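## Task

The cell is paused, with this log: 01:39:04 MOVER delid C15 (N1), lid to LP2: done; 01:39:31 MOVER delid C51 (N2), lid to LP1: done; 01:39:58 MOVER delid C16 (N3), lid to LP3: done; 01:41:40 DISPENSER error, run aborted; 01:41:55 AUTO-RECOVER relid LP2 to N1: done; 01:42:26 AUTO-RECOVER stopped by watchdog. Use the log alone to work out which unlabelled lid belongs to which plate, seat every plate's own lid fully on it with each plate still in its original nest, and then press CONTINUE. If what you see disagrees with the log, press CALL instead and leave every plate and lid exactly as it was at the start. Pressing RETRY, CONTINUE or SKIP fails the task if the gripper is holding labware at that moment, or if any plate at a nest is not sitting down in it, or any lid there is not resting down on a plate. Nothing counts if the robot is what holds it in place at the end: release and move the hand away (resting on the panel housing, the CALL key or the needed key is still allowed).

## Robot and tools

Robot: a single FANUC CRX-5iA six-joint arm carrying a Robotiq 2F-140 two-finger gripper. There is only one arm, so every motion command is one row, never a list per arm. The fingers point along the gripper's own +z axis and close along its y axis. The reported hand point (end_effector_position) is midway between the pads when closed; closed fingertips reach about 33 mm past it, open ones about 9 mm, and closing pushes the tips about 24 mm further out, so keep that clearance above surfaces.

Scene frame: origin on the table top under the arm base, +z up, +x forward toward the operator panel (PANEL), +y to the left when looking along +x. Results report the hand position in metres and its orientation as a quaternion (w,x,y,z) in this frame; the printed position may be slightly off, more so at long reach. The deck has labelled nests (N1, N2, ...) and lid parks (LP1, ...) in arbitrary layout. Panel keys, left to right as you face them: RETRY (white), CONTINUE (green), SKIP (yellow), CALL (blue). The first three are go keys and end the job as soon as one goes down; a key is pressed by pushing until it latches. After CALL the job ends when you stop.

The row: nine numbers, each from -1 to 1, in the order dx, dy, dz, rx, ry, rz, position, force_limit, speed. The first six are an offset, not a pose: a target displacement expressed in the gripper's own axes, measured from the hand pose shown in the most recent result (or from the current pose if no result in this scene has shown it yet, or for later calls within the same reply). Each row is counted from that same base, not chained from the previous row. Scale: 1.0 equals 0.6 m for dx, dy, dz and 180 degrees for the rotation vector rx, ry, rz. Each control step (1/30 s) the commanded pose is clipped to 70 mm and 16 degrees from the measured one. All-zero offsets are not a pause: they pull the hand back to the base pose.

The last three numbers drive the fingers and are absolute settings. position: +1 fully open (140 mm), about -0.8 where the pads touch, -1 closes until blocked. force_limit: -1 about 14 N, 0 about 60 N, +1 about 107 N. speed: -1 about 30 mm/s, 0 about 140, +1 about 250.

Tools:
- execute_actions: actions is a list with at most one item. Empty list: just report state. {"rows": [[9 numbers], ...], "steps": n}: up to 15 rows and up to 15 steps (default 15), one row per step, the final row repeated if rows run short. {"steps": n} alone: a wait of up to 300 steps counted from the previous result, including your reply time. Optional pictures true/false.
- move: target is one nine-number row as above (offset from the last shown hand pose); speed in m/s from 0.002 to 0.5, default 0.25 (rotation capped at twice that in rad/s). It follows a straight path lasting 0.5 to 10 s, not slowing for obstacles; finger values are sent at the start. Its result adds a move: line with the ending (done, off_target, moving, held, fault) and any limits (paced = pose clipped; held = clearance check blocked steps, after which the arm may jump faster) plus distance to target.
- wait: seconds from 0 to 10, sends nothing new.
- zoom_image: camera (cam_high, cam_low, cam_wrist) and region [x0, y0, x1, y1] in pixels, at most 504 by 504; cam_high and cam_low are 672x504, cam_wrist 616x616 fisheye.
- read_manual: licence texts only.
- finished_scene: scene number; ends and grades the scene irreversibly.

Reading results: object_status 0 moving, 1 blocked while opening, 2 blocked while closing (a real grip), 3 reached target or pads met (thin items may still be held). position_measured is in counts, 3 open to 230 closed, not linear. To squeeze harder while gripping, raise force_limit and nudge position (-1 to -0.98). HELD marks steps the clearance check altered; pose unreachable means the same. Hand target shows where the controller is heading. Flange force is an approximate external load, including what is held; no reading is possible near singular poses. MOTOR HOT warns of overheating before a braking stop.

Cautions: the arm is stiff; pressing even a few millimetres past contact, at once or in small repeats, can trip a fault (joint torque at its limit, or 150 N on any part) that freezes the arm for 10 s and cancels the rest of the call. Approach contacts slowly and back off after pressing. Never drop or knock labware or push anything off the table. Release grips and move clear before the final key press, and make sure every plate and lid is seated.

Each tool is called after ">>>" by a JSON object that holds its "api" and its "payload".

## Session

>>> {"api": "execute_actions", "payload": {"actions": []}}

Scene clock: 0.00 s of 9600.00 s.
end_effector_position=(+0.8301, -0.3072, +0.3663) position_measured=3 object_status=3 end_effector_quat_wxyz=(+0.508, +0.352, +0.579, +0.531)
Joint positions: [-0.013  1.601  0.43   0.071  1.754  2.365]
Joint velocities: [-0.001  0.002 -0.    -0.001 -0.001 -0.   ]
Flange force (N, the push that the arm receives, along the gripper's own x y z axes): no reading
Hand target: +0.830, -0.307, +0.366; +0.508, +0.352, +0.579, +0.531

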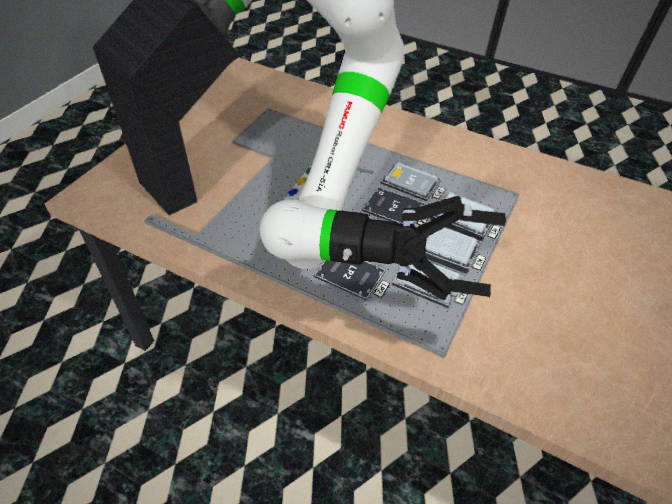

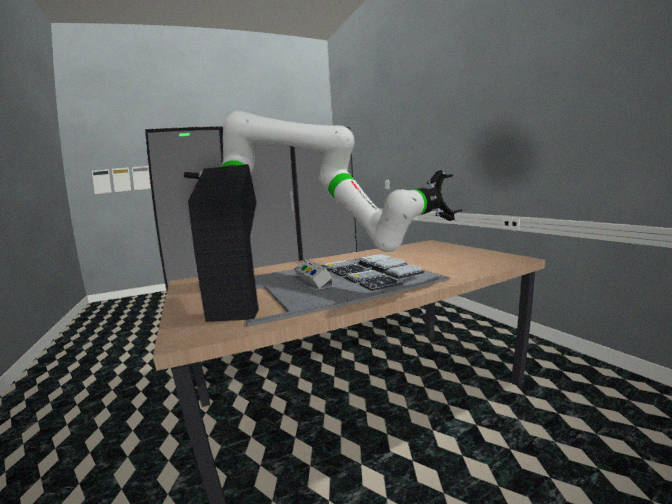

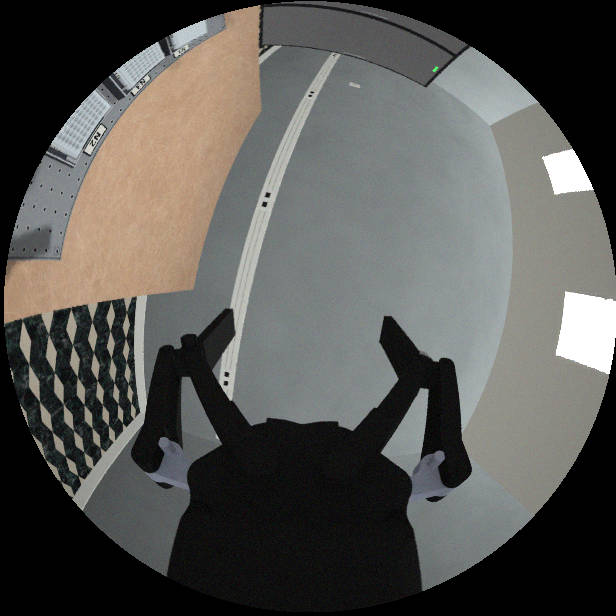

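>>> {"api": "move", "payload": {"target": [0.538,0.035,-0.347,0.395,0.378,-0.262,0.55,-0.5,0]}}

>>> {"api": "zoom_image", "payload": {"camera": "cam_wrist", "region": [150, 100, 470, 420]}}

>>> {"api": "zoom_image", "payload": {"camera": "cam_high", "region": [300, 150, 520, 320]}}

Scene clock: 7.67 s of 9600.00 s.
end_effector_position=(+0.5508, -0.0518, +0.2999) position_measured=59 object_status=3 end_effector_quat_wxyz=(+0.002, +0.001, +1.000, -0.003)
Joint positions: [-0.529  0.521 -0.466  2.121  1.266  2.937]
Joint velocities: [ 0.    -0.001 -0.     0.001 -0.001 -0.001]
Flange force (N, the push that the arm receives, along the gripper's own x y z axes): [3.7 -0.5 -3.2]
Hand target: +0.551, -0.052, +0.300; +0.002, +0.001, +1.000, -0.003
Off the commanded pose: 0.001 m, 0 deg.
After step 90, 0.47 s passed at rest.
move: done

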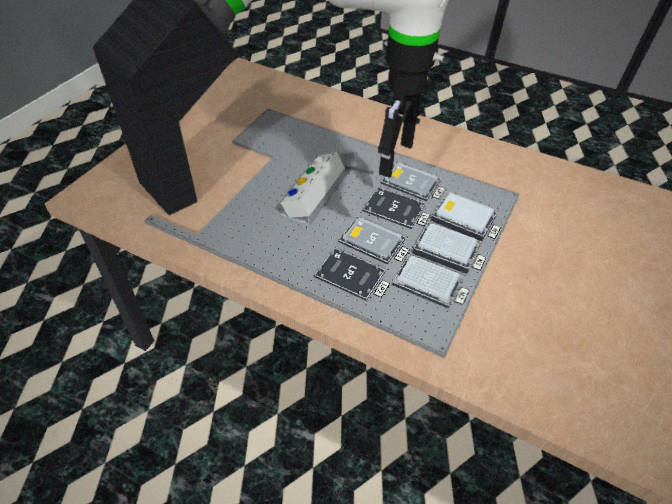

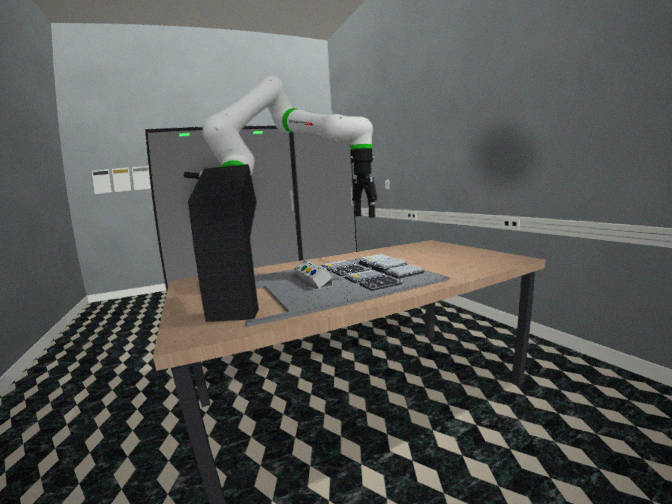

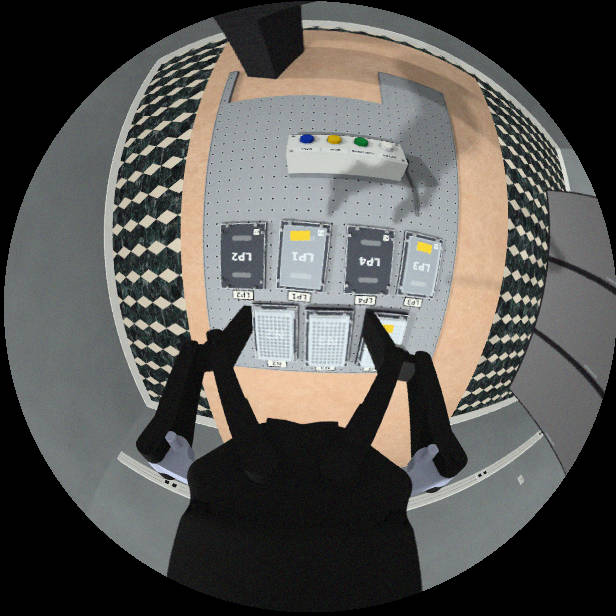

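Region (150, 100, 470, 420) of cam_wrist's 616x616 image, scaled by 1.575, with more detail than that image has.

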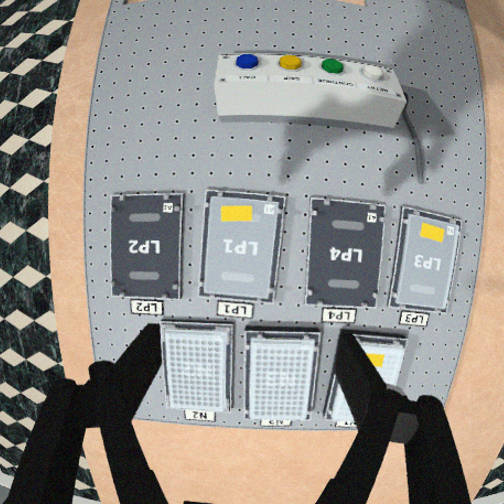

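Region (300, 150, 520, 320) of cam_high's 672x504 image, scaled by 2.291, with more detail than that image has; it fills the top 389 rows of this view, and the rest is white.

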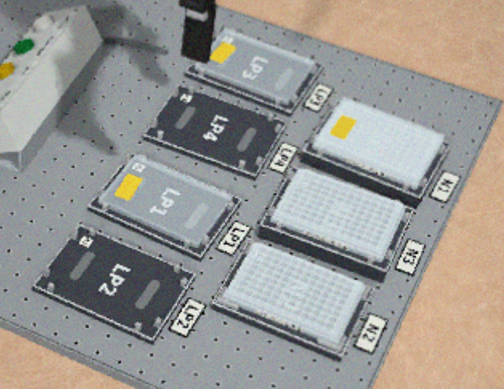

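>>> {"api": "move", "payload": {"target": [0.07,-0.015,0.37,0,0,0,0.55,-0.5,0]}}

>>> {"api": "zoom_image", "payload": {"camera": "cam_wrist", "region": [150, 170, 470, 430]}}

>>> {"api": "zoom_image", "payload": {"camera": "cam_high", "region": [310, 170, 500, 320]}}

Scene clock: 11.27 s of 9600.00 s.
end_effector_position=(+0.5092, -0.0614, +0.0778) position_measured=59 object_status=3 end_effector_quat_wxyz=(+0.001, +0.001, +1.000, -0.003)
Joint positions: [-0.055  0.723 -0.605  1.552  0.995  3.235]
Joint velocities: [ 0.001  0.001 -0.     0.001 -0.001 -0.   ]
Flange force (N, the push that the arm receives, along the gripper's own x y z axes): [2.8 -1.4 -3.7]
Hand target: +0.509, -0.061, +0.078; +0.001, +0.001, +1.000, -0.003
Off the commanded pose: 0.001 m, 0 deg.
move: done

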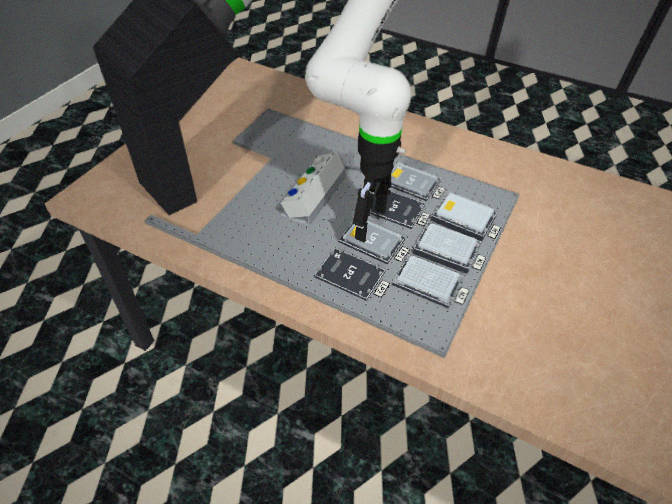

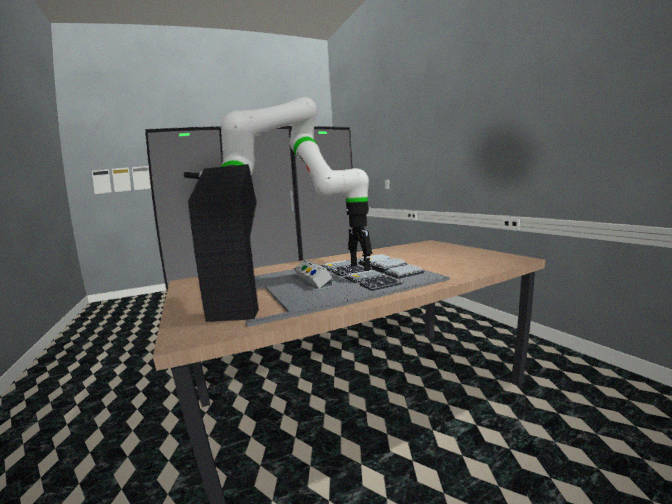

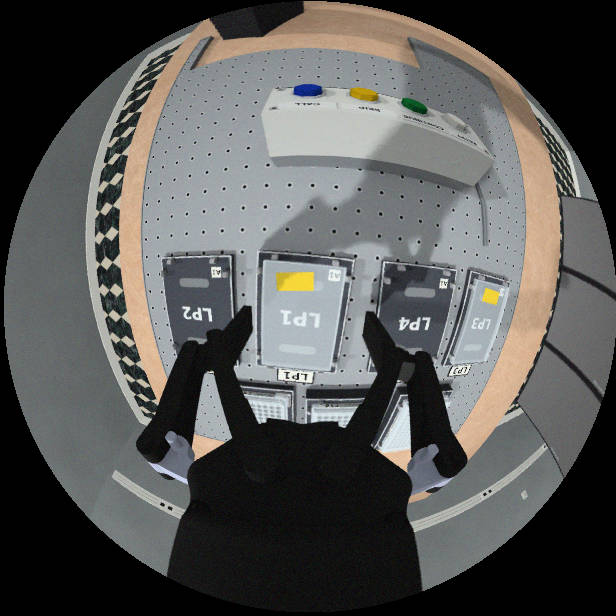

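Region (150, 170, 470, 430) of cam_wrist's 616x616 image, scaled by 1.575, with more detail than that image has; it fills the top 410 rows of this view, and the rest is white.

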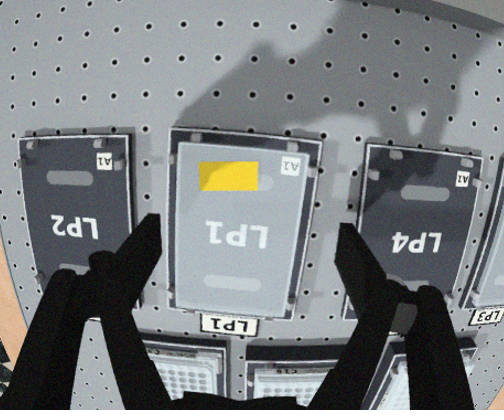

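Region (310, 170, 500, 320) of cam_high's 672x504 image, scaled by 2.653, with more detail than that image has; it fills the top 398 rows of this view, and the rest is white.

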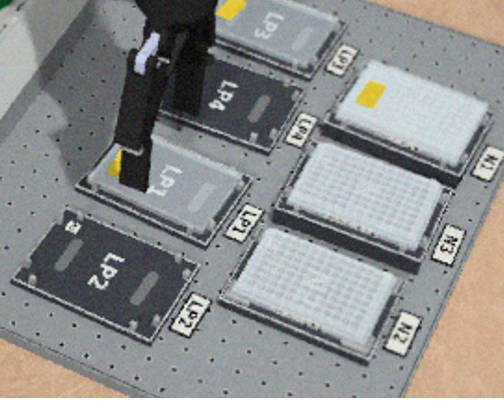

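>>> {"api": "move", "payload": {"target": [-0.008,-0.008,0.037,0,0,0.006,0.45,-0.5,0], "speed": 0.05}}

>>> {"api": "zoom_image", "payload": {"camera": "cam_wrist", "region": [210, 230, 410, 430]}}

>>> {"api": "zoom_image", "payload": {"camera": "cam_high", "region": [320, 190, 430, 280]}}

>>> {"api": "zoom_image", "payload": {"camera": "cam_low", "region": [325, 235, 435, 300]}}

Scene clock: 15.20 s of 9600.00 s.
end_effector_position=(+0.5140, -0.0662, +0.0556) position_measured=72 object_status=3 end_effector_quat_wxyz=(+0.001, +0.011, +1.000, -0.003)
Joint positions: [-0.011  0.766 -0.571  1.503  0.985  3.227]
Joint velocities: [ 0.     0.002  0.    -0.001 -0.001  0.   ]
Flange force (N, the push that the arm receives, along the gripper's own x y z axes): [0.7 -2.6 -3.9]
Hand target: +0.514, -0.066, +0.056; +0.001, +0.011, +1.000, -0.003
Off the commanded pose: 0.000 m, 0 deg.
After step 90, 0.20 s passed at rest.
move: done

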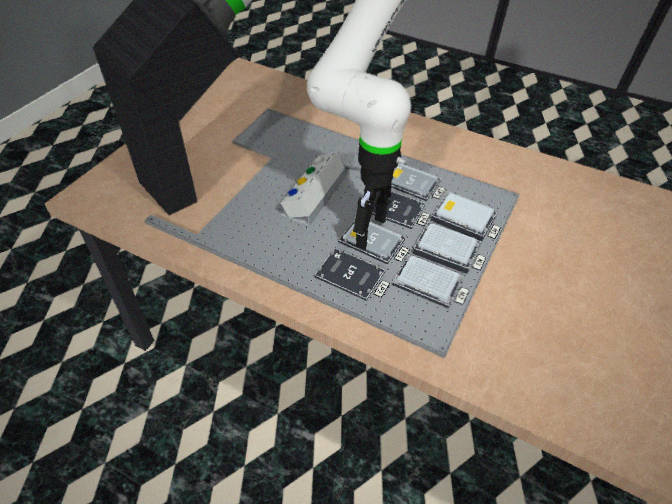

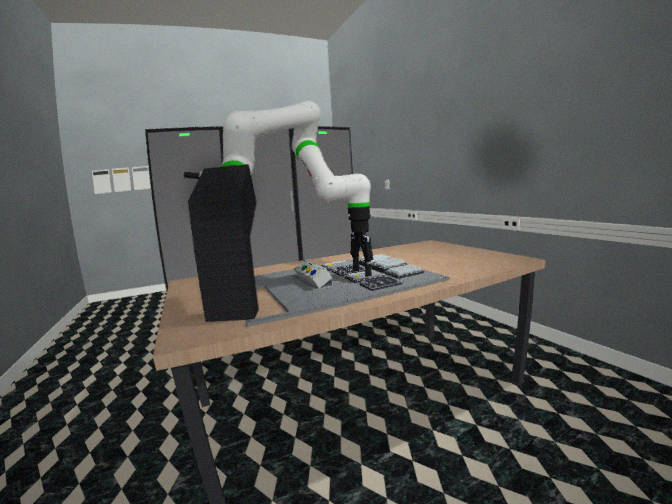

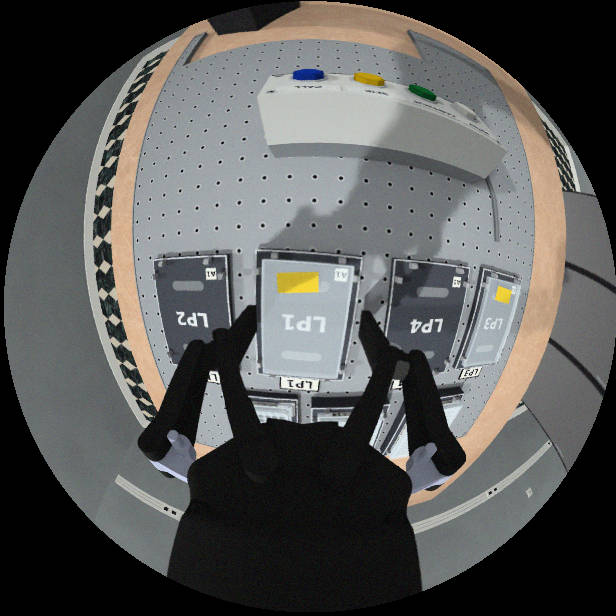

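Region (210, 230, 410, 430) of cam_wrist's 616x616 image, scaled by 2.520, with more detail than that image has.

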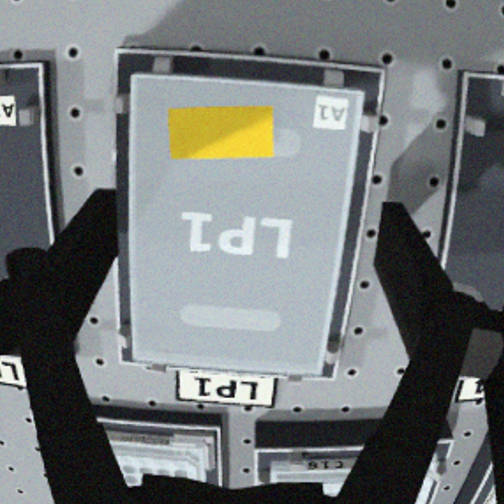

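Region (320, 190, 430, 280) of cam_high's 672x504 image, scaled by 4.582, with more detail than that image has; it fills the top 412 rows of this view, and the rest is white.

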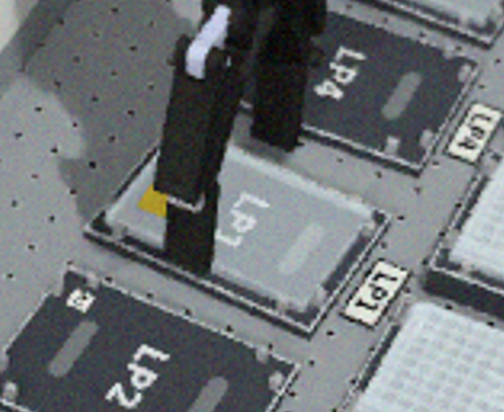

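Region (325, 235, 435, 300) of cam_low's 672x504 image, scaled by 4.582, with more detail than that image has; it fills the top 298 rows of this view, and the rest is white.

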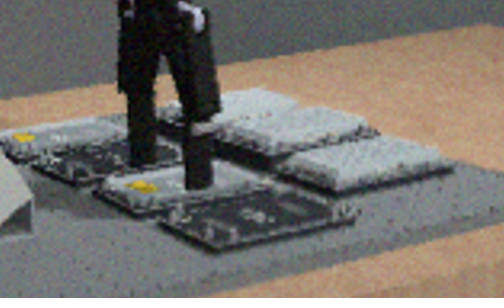

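>>> {"api": "move", "payload": {"target": [0,-0.004,0.009,0,0,0.007,0.36,-0.5,-0.8], "speed": 0.02}}

>>> {"api": "zoom_image", "payload": {"camera": "cam_wrist", "region": [210, 230, 410, 430]}}

>>> {"api": "zoom_image", "payload": {"camera": "cam_high", "region": [320, 190, 430, 280]}}

Scene clock: 17.93 s of 9600.00 s.
end_effector_position=(+0.5140, -0.0686, +0.0502) position_measured=84 object_status=3 end_effector_quat_wxyz=(+0.001, +0.022, +1.000, -0.003)
Joint positions: [-0.001  0.778 -0.564  1.49   0.983  3.211]
Joint velocities: [-0.    -0.     0.    -0.    -0.001 -0.002]
Flange force (N, the push that the arm receives, along the gripper's own x y z axes): [2.6 -1.3 -5.3]
Hand target: +0.514, -0.069, +0.050; +0.001, +0.022, +1.000, -0.003
Off the commanded pose: 0.000 m, 0 deg.
move: done

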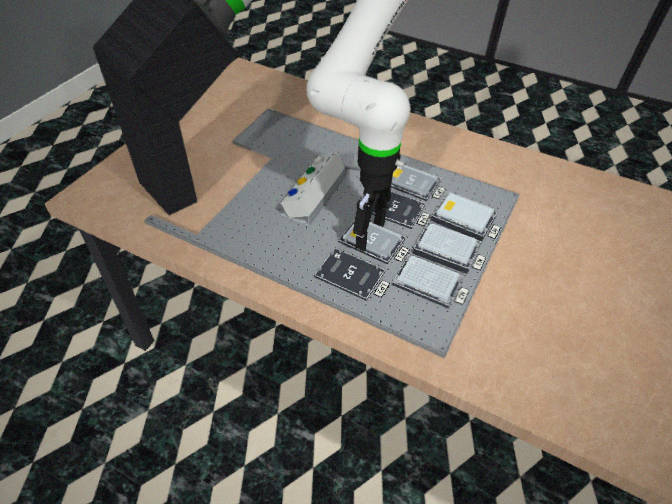

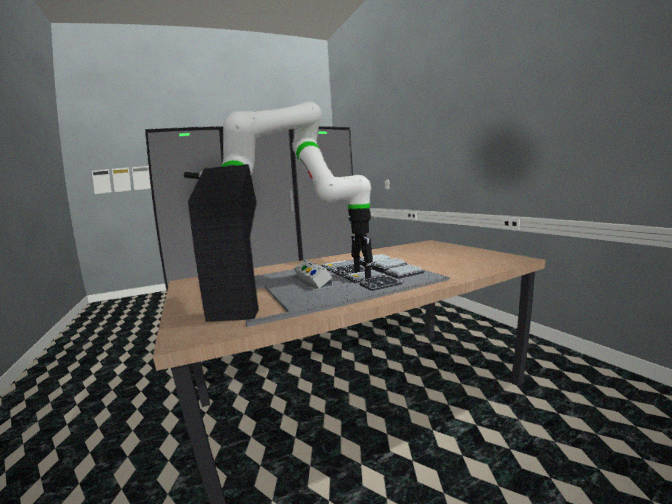

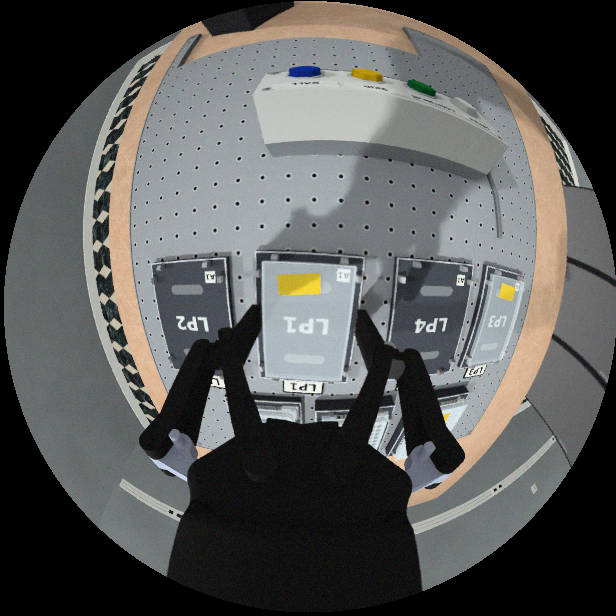

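Region (210, 230, 410, 430) of cam_wrist's 616x616 image, scaled by 2.520, with more detail than that image has.

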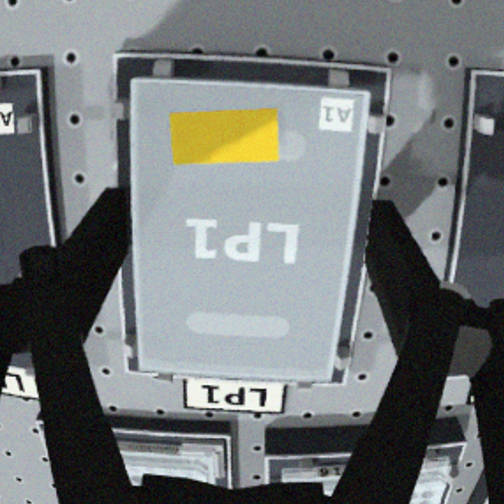

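Region (320, 190, 430, 280) of cam_high's 672x504 image, scaled by 4.582, with more detail than that image has; it fills the top 412 rows of this view, and the rest is white.

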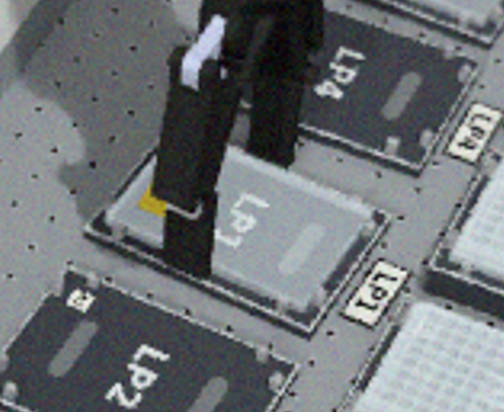

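>>> {"api": "move", "payload": {"target": [0,-0.002,0.004,0,0,0,0.36,-0.5,-0.8], "speed": 0.01}}

>>> {"api": "move", "payload": {"target": [0,0,0,0,0,0,0.1,-0.6,-1]}}

>>> {"api": "zoom_image", "payload": {"camera": "cam_high", "region": [320, 190, 430, 280]}}

Scene clock: 20.43 s of 9600.00 s.
end_effector_position=(+0.5139, -0.0698, +0.0478) position_measured=84 object_status=3 end_effector_quat_wxyz=(+0.001, +0.022, +1.000, -0.003)
Joint positions: [ 0.003  0.784 -0.561  1.485  0.982  3.214]
Joint velocities: [-0.     0.001  0.    -0.     0.    -0.   ]
Flange force (N, the push that the arm receives, along the gripper's own x y z axes): [3.1 -1.5 -4.8]
Hand target: +0.514, -0.070, +0.048; +0.001, +0.022, +1.000, -0.003
Off the commanded pose: 0.000 m, 0 deg.
move: done

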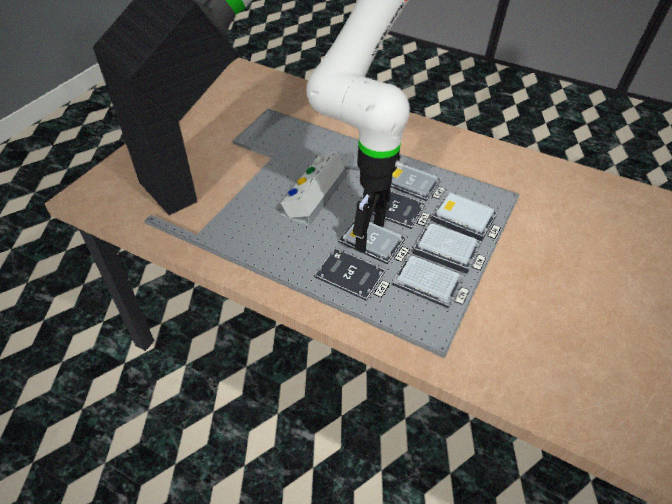

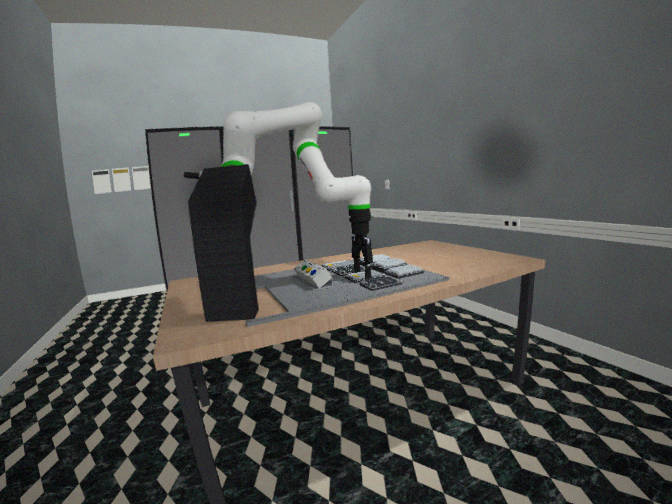

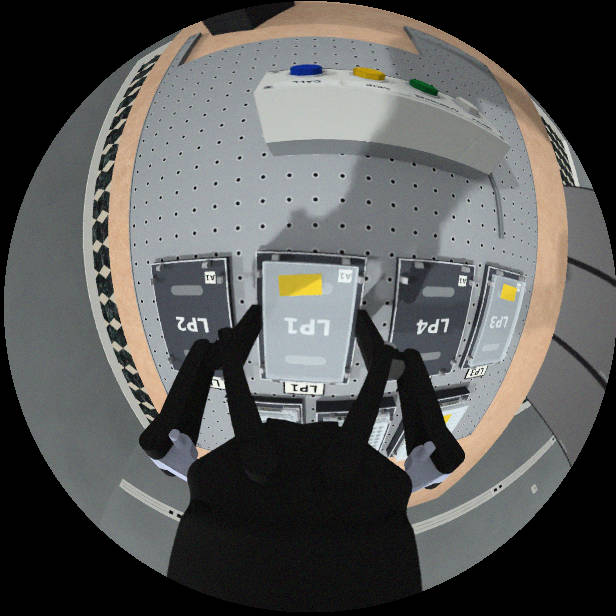

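Scene clock: 20.93 s of 9600.00 s.
end_effector_position=(+0.5140, -0.0697, +0.0479) position_measured=92 object_status=2 end_effector_quat_wxyz=(+0.001, +0.022, +1.000, -0.003)
Joint positions: [ 0.003  0.784 -0.561  1.485  0.982  3.214]
Joint velocities: [ 0.  0.  0.  0. -0.  0.]
Flange force (N, the push that the arm receives, along the gripper's own x y z axes): [21.1 24.1 -72.8]
Hand target: +0.514, -0.070, +0.048; +0.001, +0.022, +1.000, -0.003
Off the commanded pose: 0.000 m, 0 deg.
move: done

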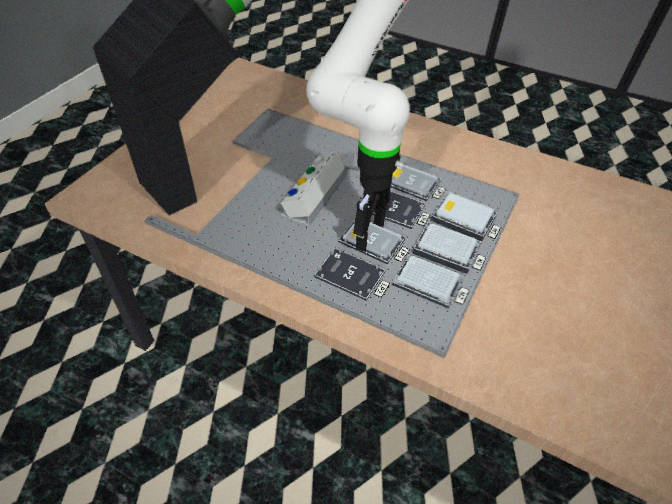

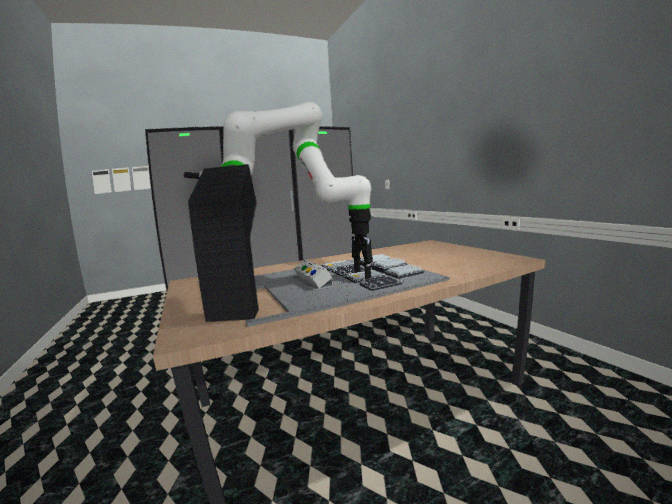

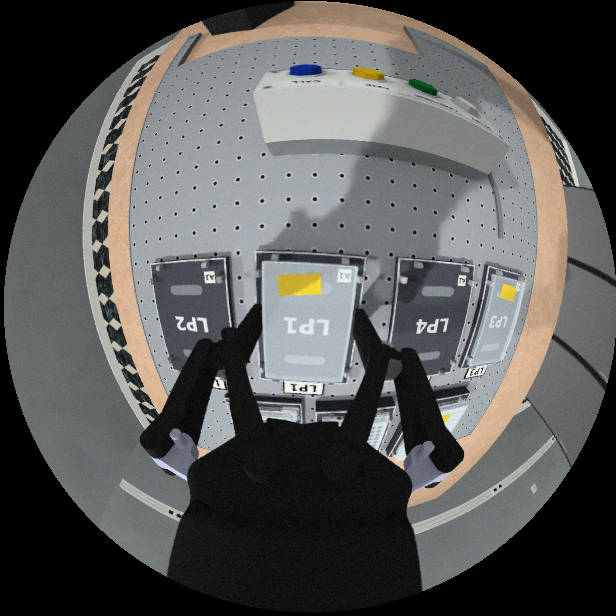

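Region (320, 190, 430, 280) of cam_high's 672x504 image, scaled by 4.582, with more detail than that image has; it fills the top 412 rows of this view, and the rest is white.

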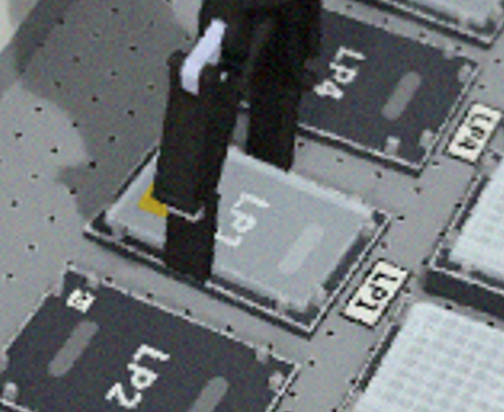

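Hit the base; rise 3.5 mm and regrip.

>>> {"api": "move", "payload": {"target": [0,0,-0.006,0,0,0,0.34,-0.6,-0.8], "speed": 0.01}}

>>> {"api": "move", "payload": {"target": [0,0,0,0,0,0,0.1,-0.6,-1]}}

>>> {"api": "move", "payload": {"target": [0,0,-0.06,0,0,0,0.1,-0.6,-1], "speed": 0.05}}

Scene clock: 23.47 s of 9600.00 s.
end_effector_position=(+0.5140, -0.0697, +0.0515) position_measured=86 object_status=3 end_effector_quat_wxyz=(+0.001, +0.022, +1.000, -0.003)
Joint positions: [-0.006  0.779 -0.564  1.494  0.984  3.212]
Joint velocities: [-0.  0. -0.  0.  0. -0.]
Flange force (N, the push that the arm receives, along the gripper's own x y z axes): [3.6 -0.9 -2.7]
Hand target: +0.514, -0.070, +0.051; +0.001, +0.022, +1.000, -0.003
Off the commanded pose: 0.000 m, 0 deg.
move: done

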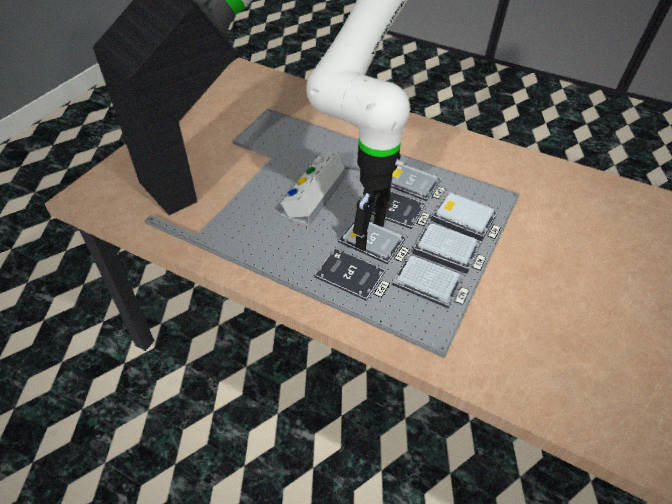

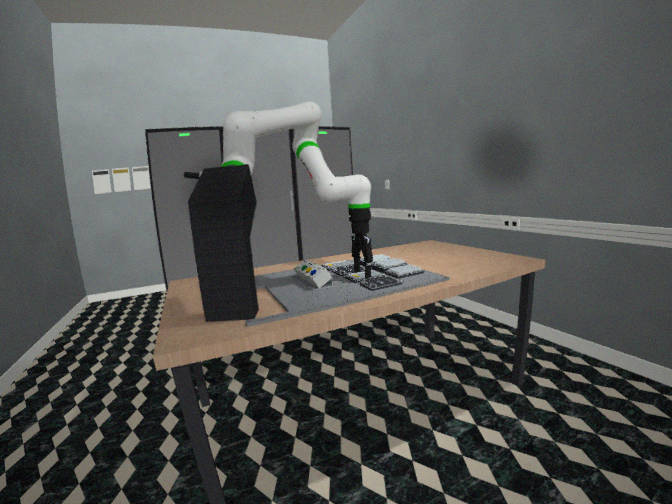

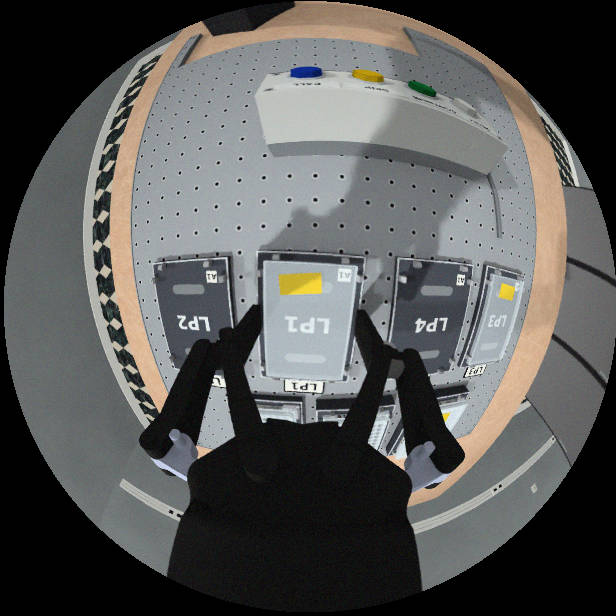

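Scene clock: 24.03 s of 9600.00 s.
end_effector_position=(+0.5140, -0.0697, +0.0515) position_measured=102 object_status=2 end_effector_quat_wxyz=(+0.001, +0.022, +1.000, -0.003)
Joint positions: [-0.006  0.779 -0.564  1.494  0.984  3.212]
Joint velocities: [ 0.    -0.     0.     0.    -0.001  0.001]
Flange force (N, the push that the arm receives, along the gripper's own x y z axes): [5.1 -3.0 -21.4]
Hand target: +0.514, -0.070, +0.051; +0.001, +0.022, +1.000, -0.003
Off the commanded pose: 0.000 m, 0 deg.
move: done

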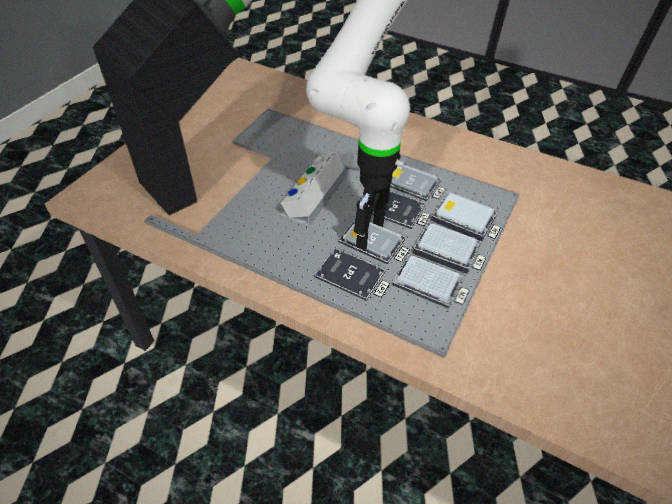

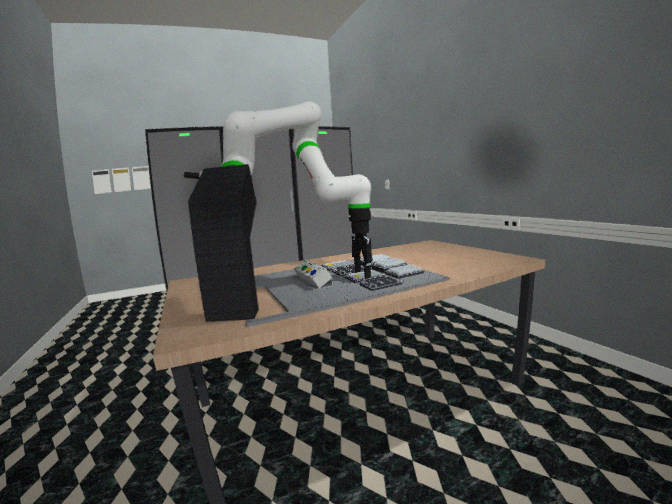

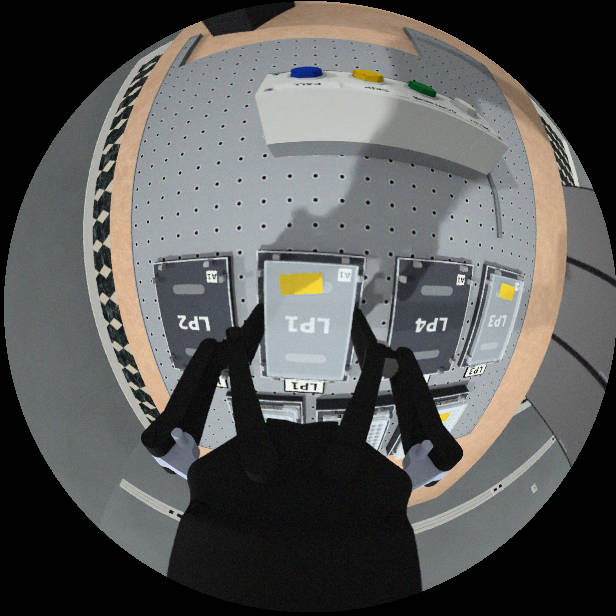

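Scene clock: 25.07 s of 9600.00 s.
end_effector_position=(+0.5139, -0.0697, +0.0875) position_measured=102 object_status=2 end_effector_quat_wxyz=(+0.001, +0.022, +1.000, -0.003)
Joint positions: [-0.09   0.731 -0.589  1.591  1.003  3.184]
Joint velocities: [-0.    -0.001 -0.     0.001 -0.    -0.   ]
Flange force (N, the push that the arm receives, along the gripper's own x y z axes): [1.3 -2.6 -2.6]
Hand target: +0.514, -0.070, +0.088; +0.002, +0.022, +1.000, -0.003
Off the commanded pose: 0.000 m, 0 deg.
move: done

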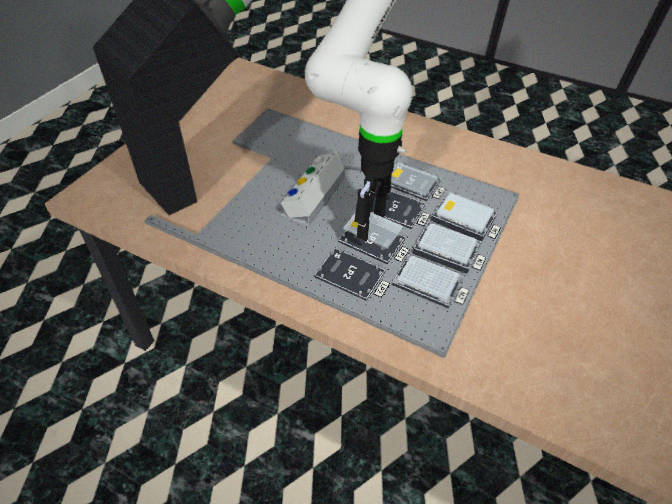

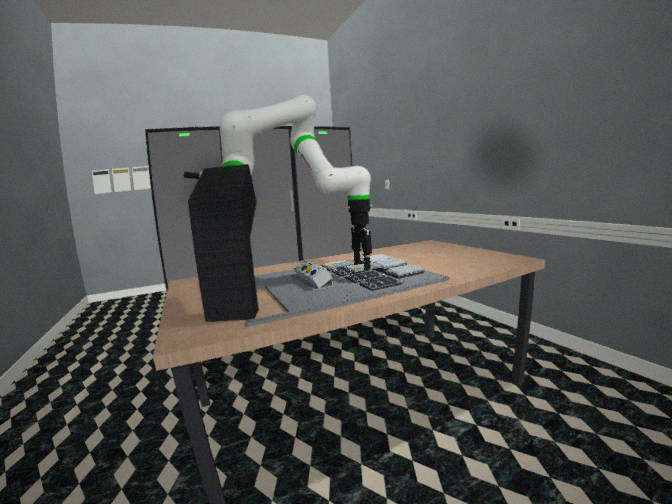

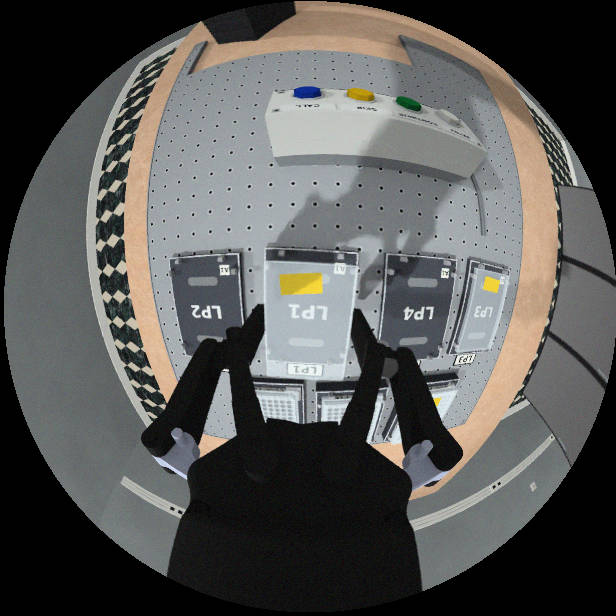

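>>> {"api": "move", "payload": {"target": [-0.275,-0.07,0,0,0,-0.012,0.1,-0.6,-1], "speed": 0.15}}

>>> {"api": "zoom_image", "payload": {"camera": "cam_wrist", "region": [220, 220, 480, 420]}}

>>> {"api": "zoom_image", "payload": {"camera": "cam_high", "region": [375, 220, 495, 320]}}

Scene clock: 28.23 s of 9600.00 s.
end_effector_position=(+0.6774, -0.1182, +0.0881) position_measured=102 object_status=2 end_effector_quat_wxyz=(+0.002, +0.003, +1.000, -0.003)
Joint positions: [-0.158  0.973 -0.034  1.835  1.075  2.867]
Joint velocities: [ 0.     0.001  0.001  0.     0.001 -0.002]
Flange force (N, the push that the arm receives, along the gripper's own x y z axes): [0.9 -0.6 -2.5]
Hand target: +0.677, -0.118, +0.088; +0.002, +0.003, +1.000, -0.003
Off the commanded pose: 0.001 m, 0 deg.
move: done

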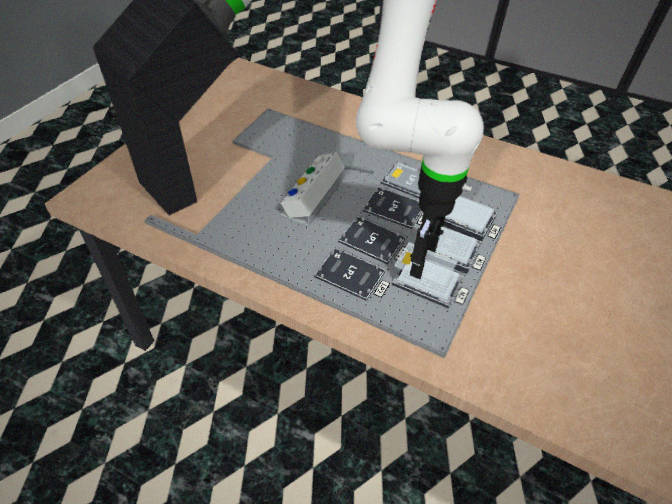

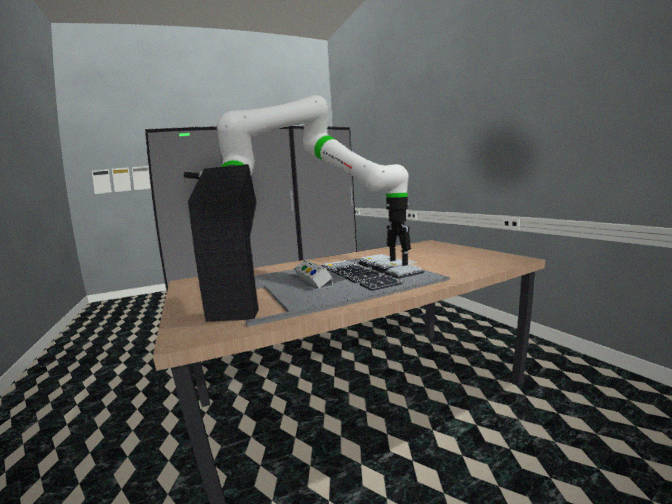

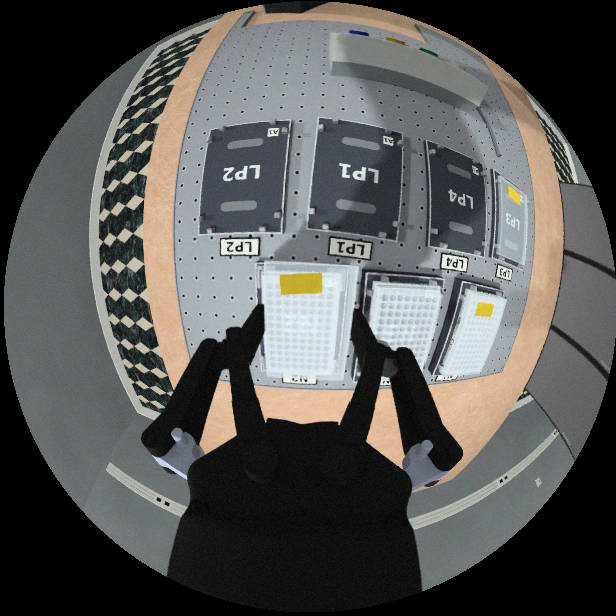

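Region (220, 220, 480, 420) of cam_wrist's 616x616 image, scaled by 1.938, with more detail than that image has; it fills the top 388 rows of this view, and the rest is white.

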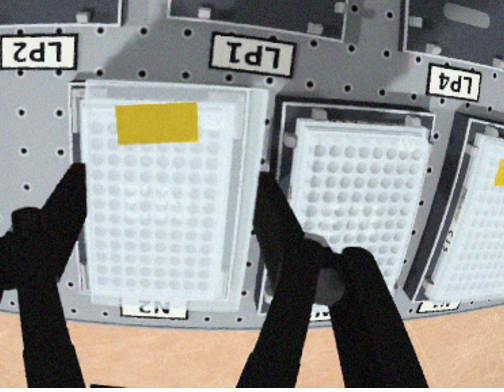

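Region (375, 220, 495, 320) of cam_high's 672x504 image, scaled by 4.200, with more detail than that image has.

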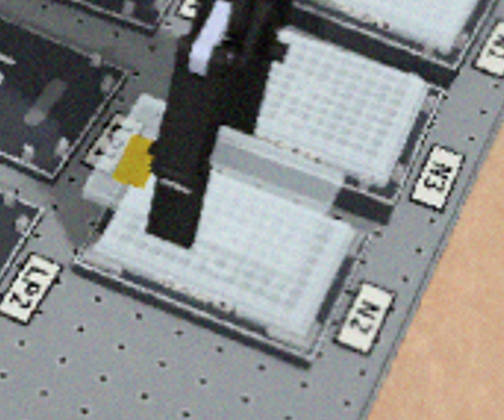

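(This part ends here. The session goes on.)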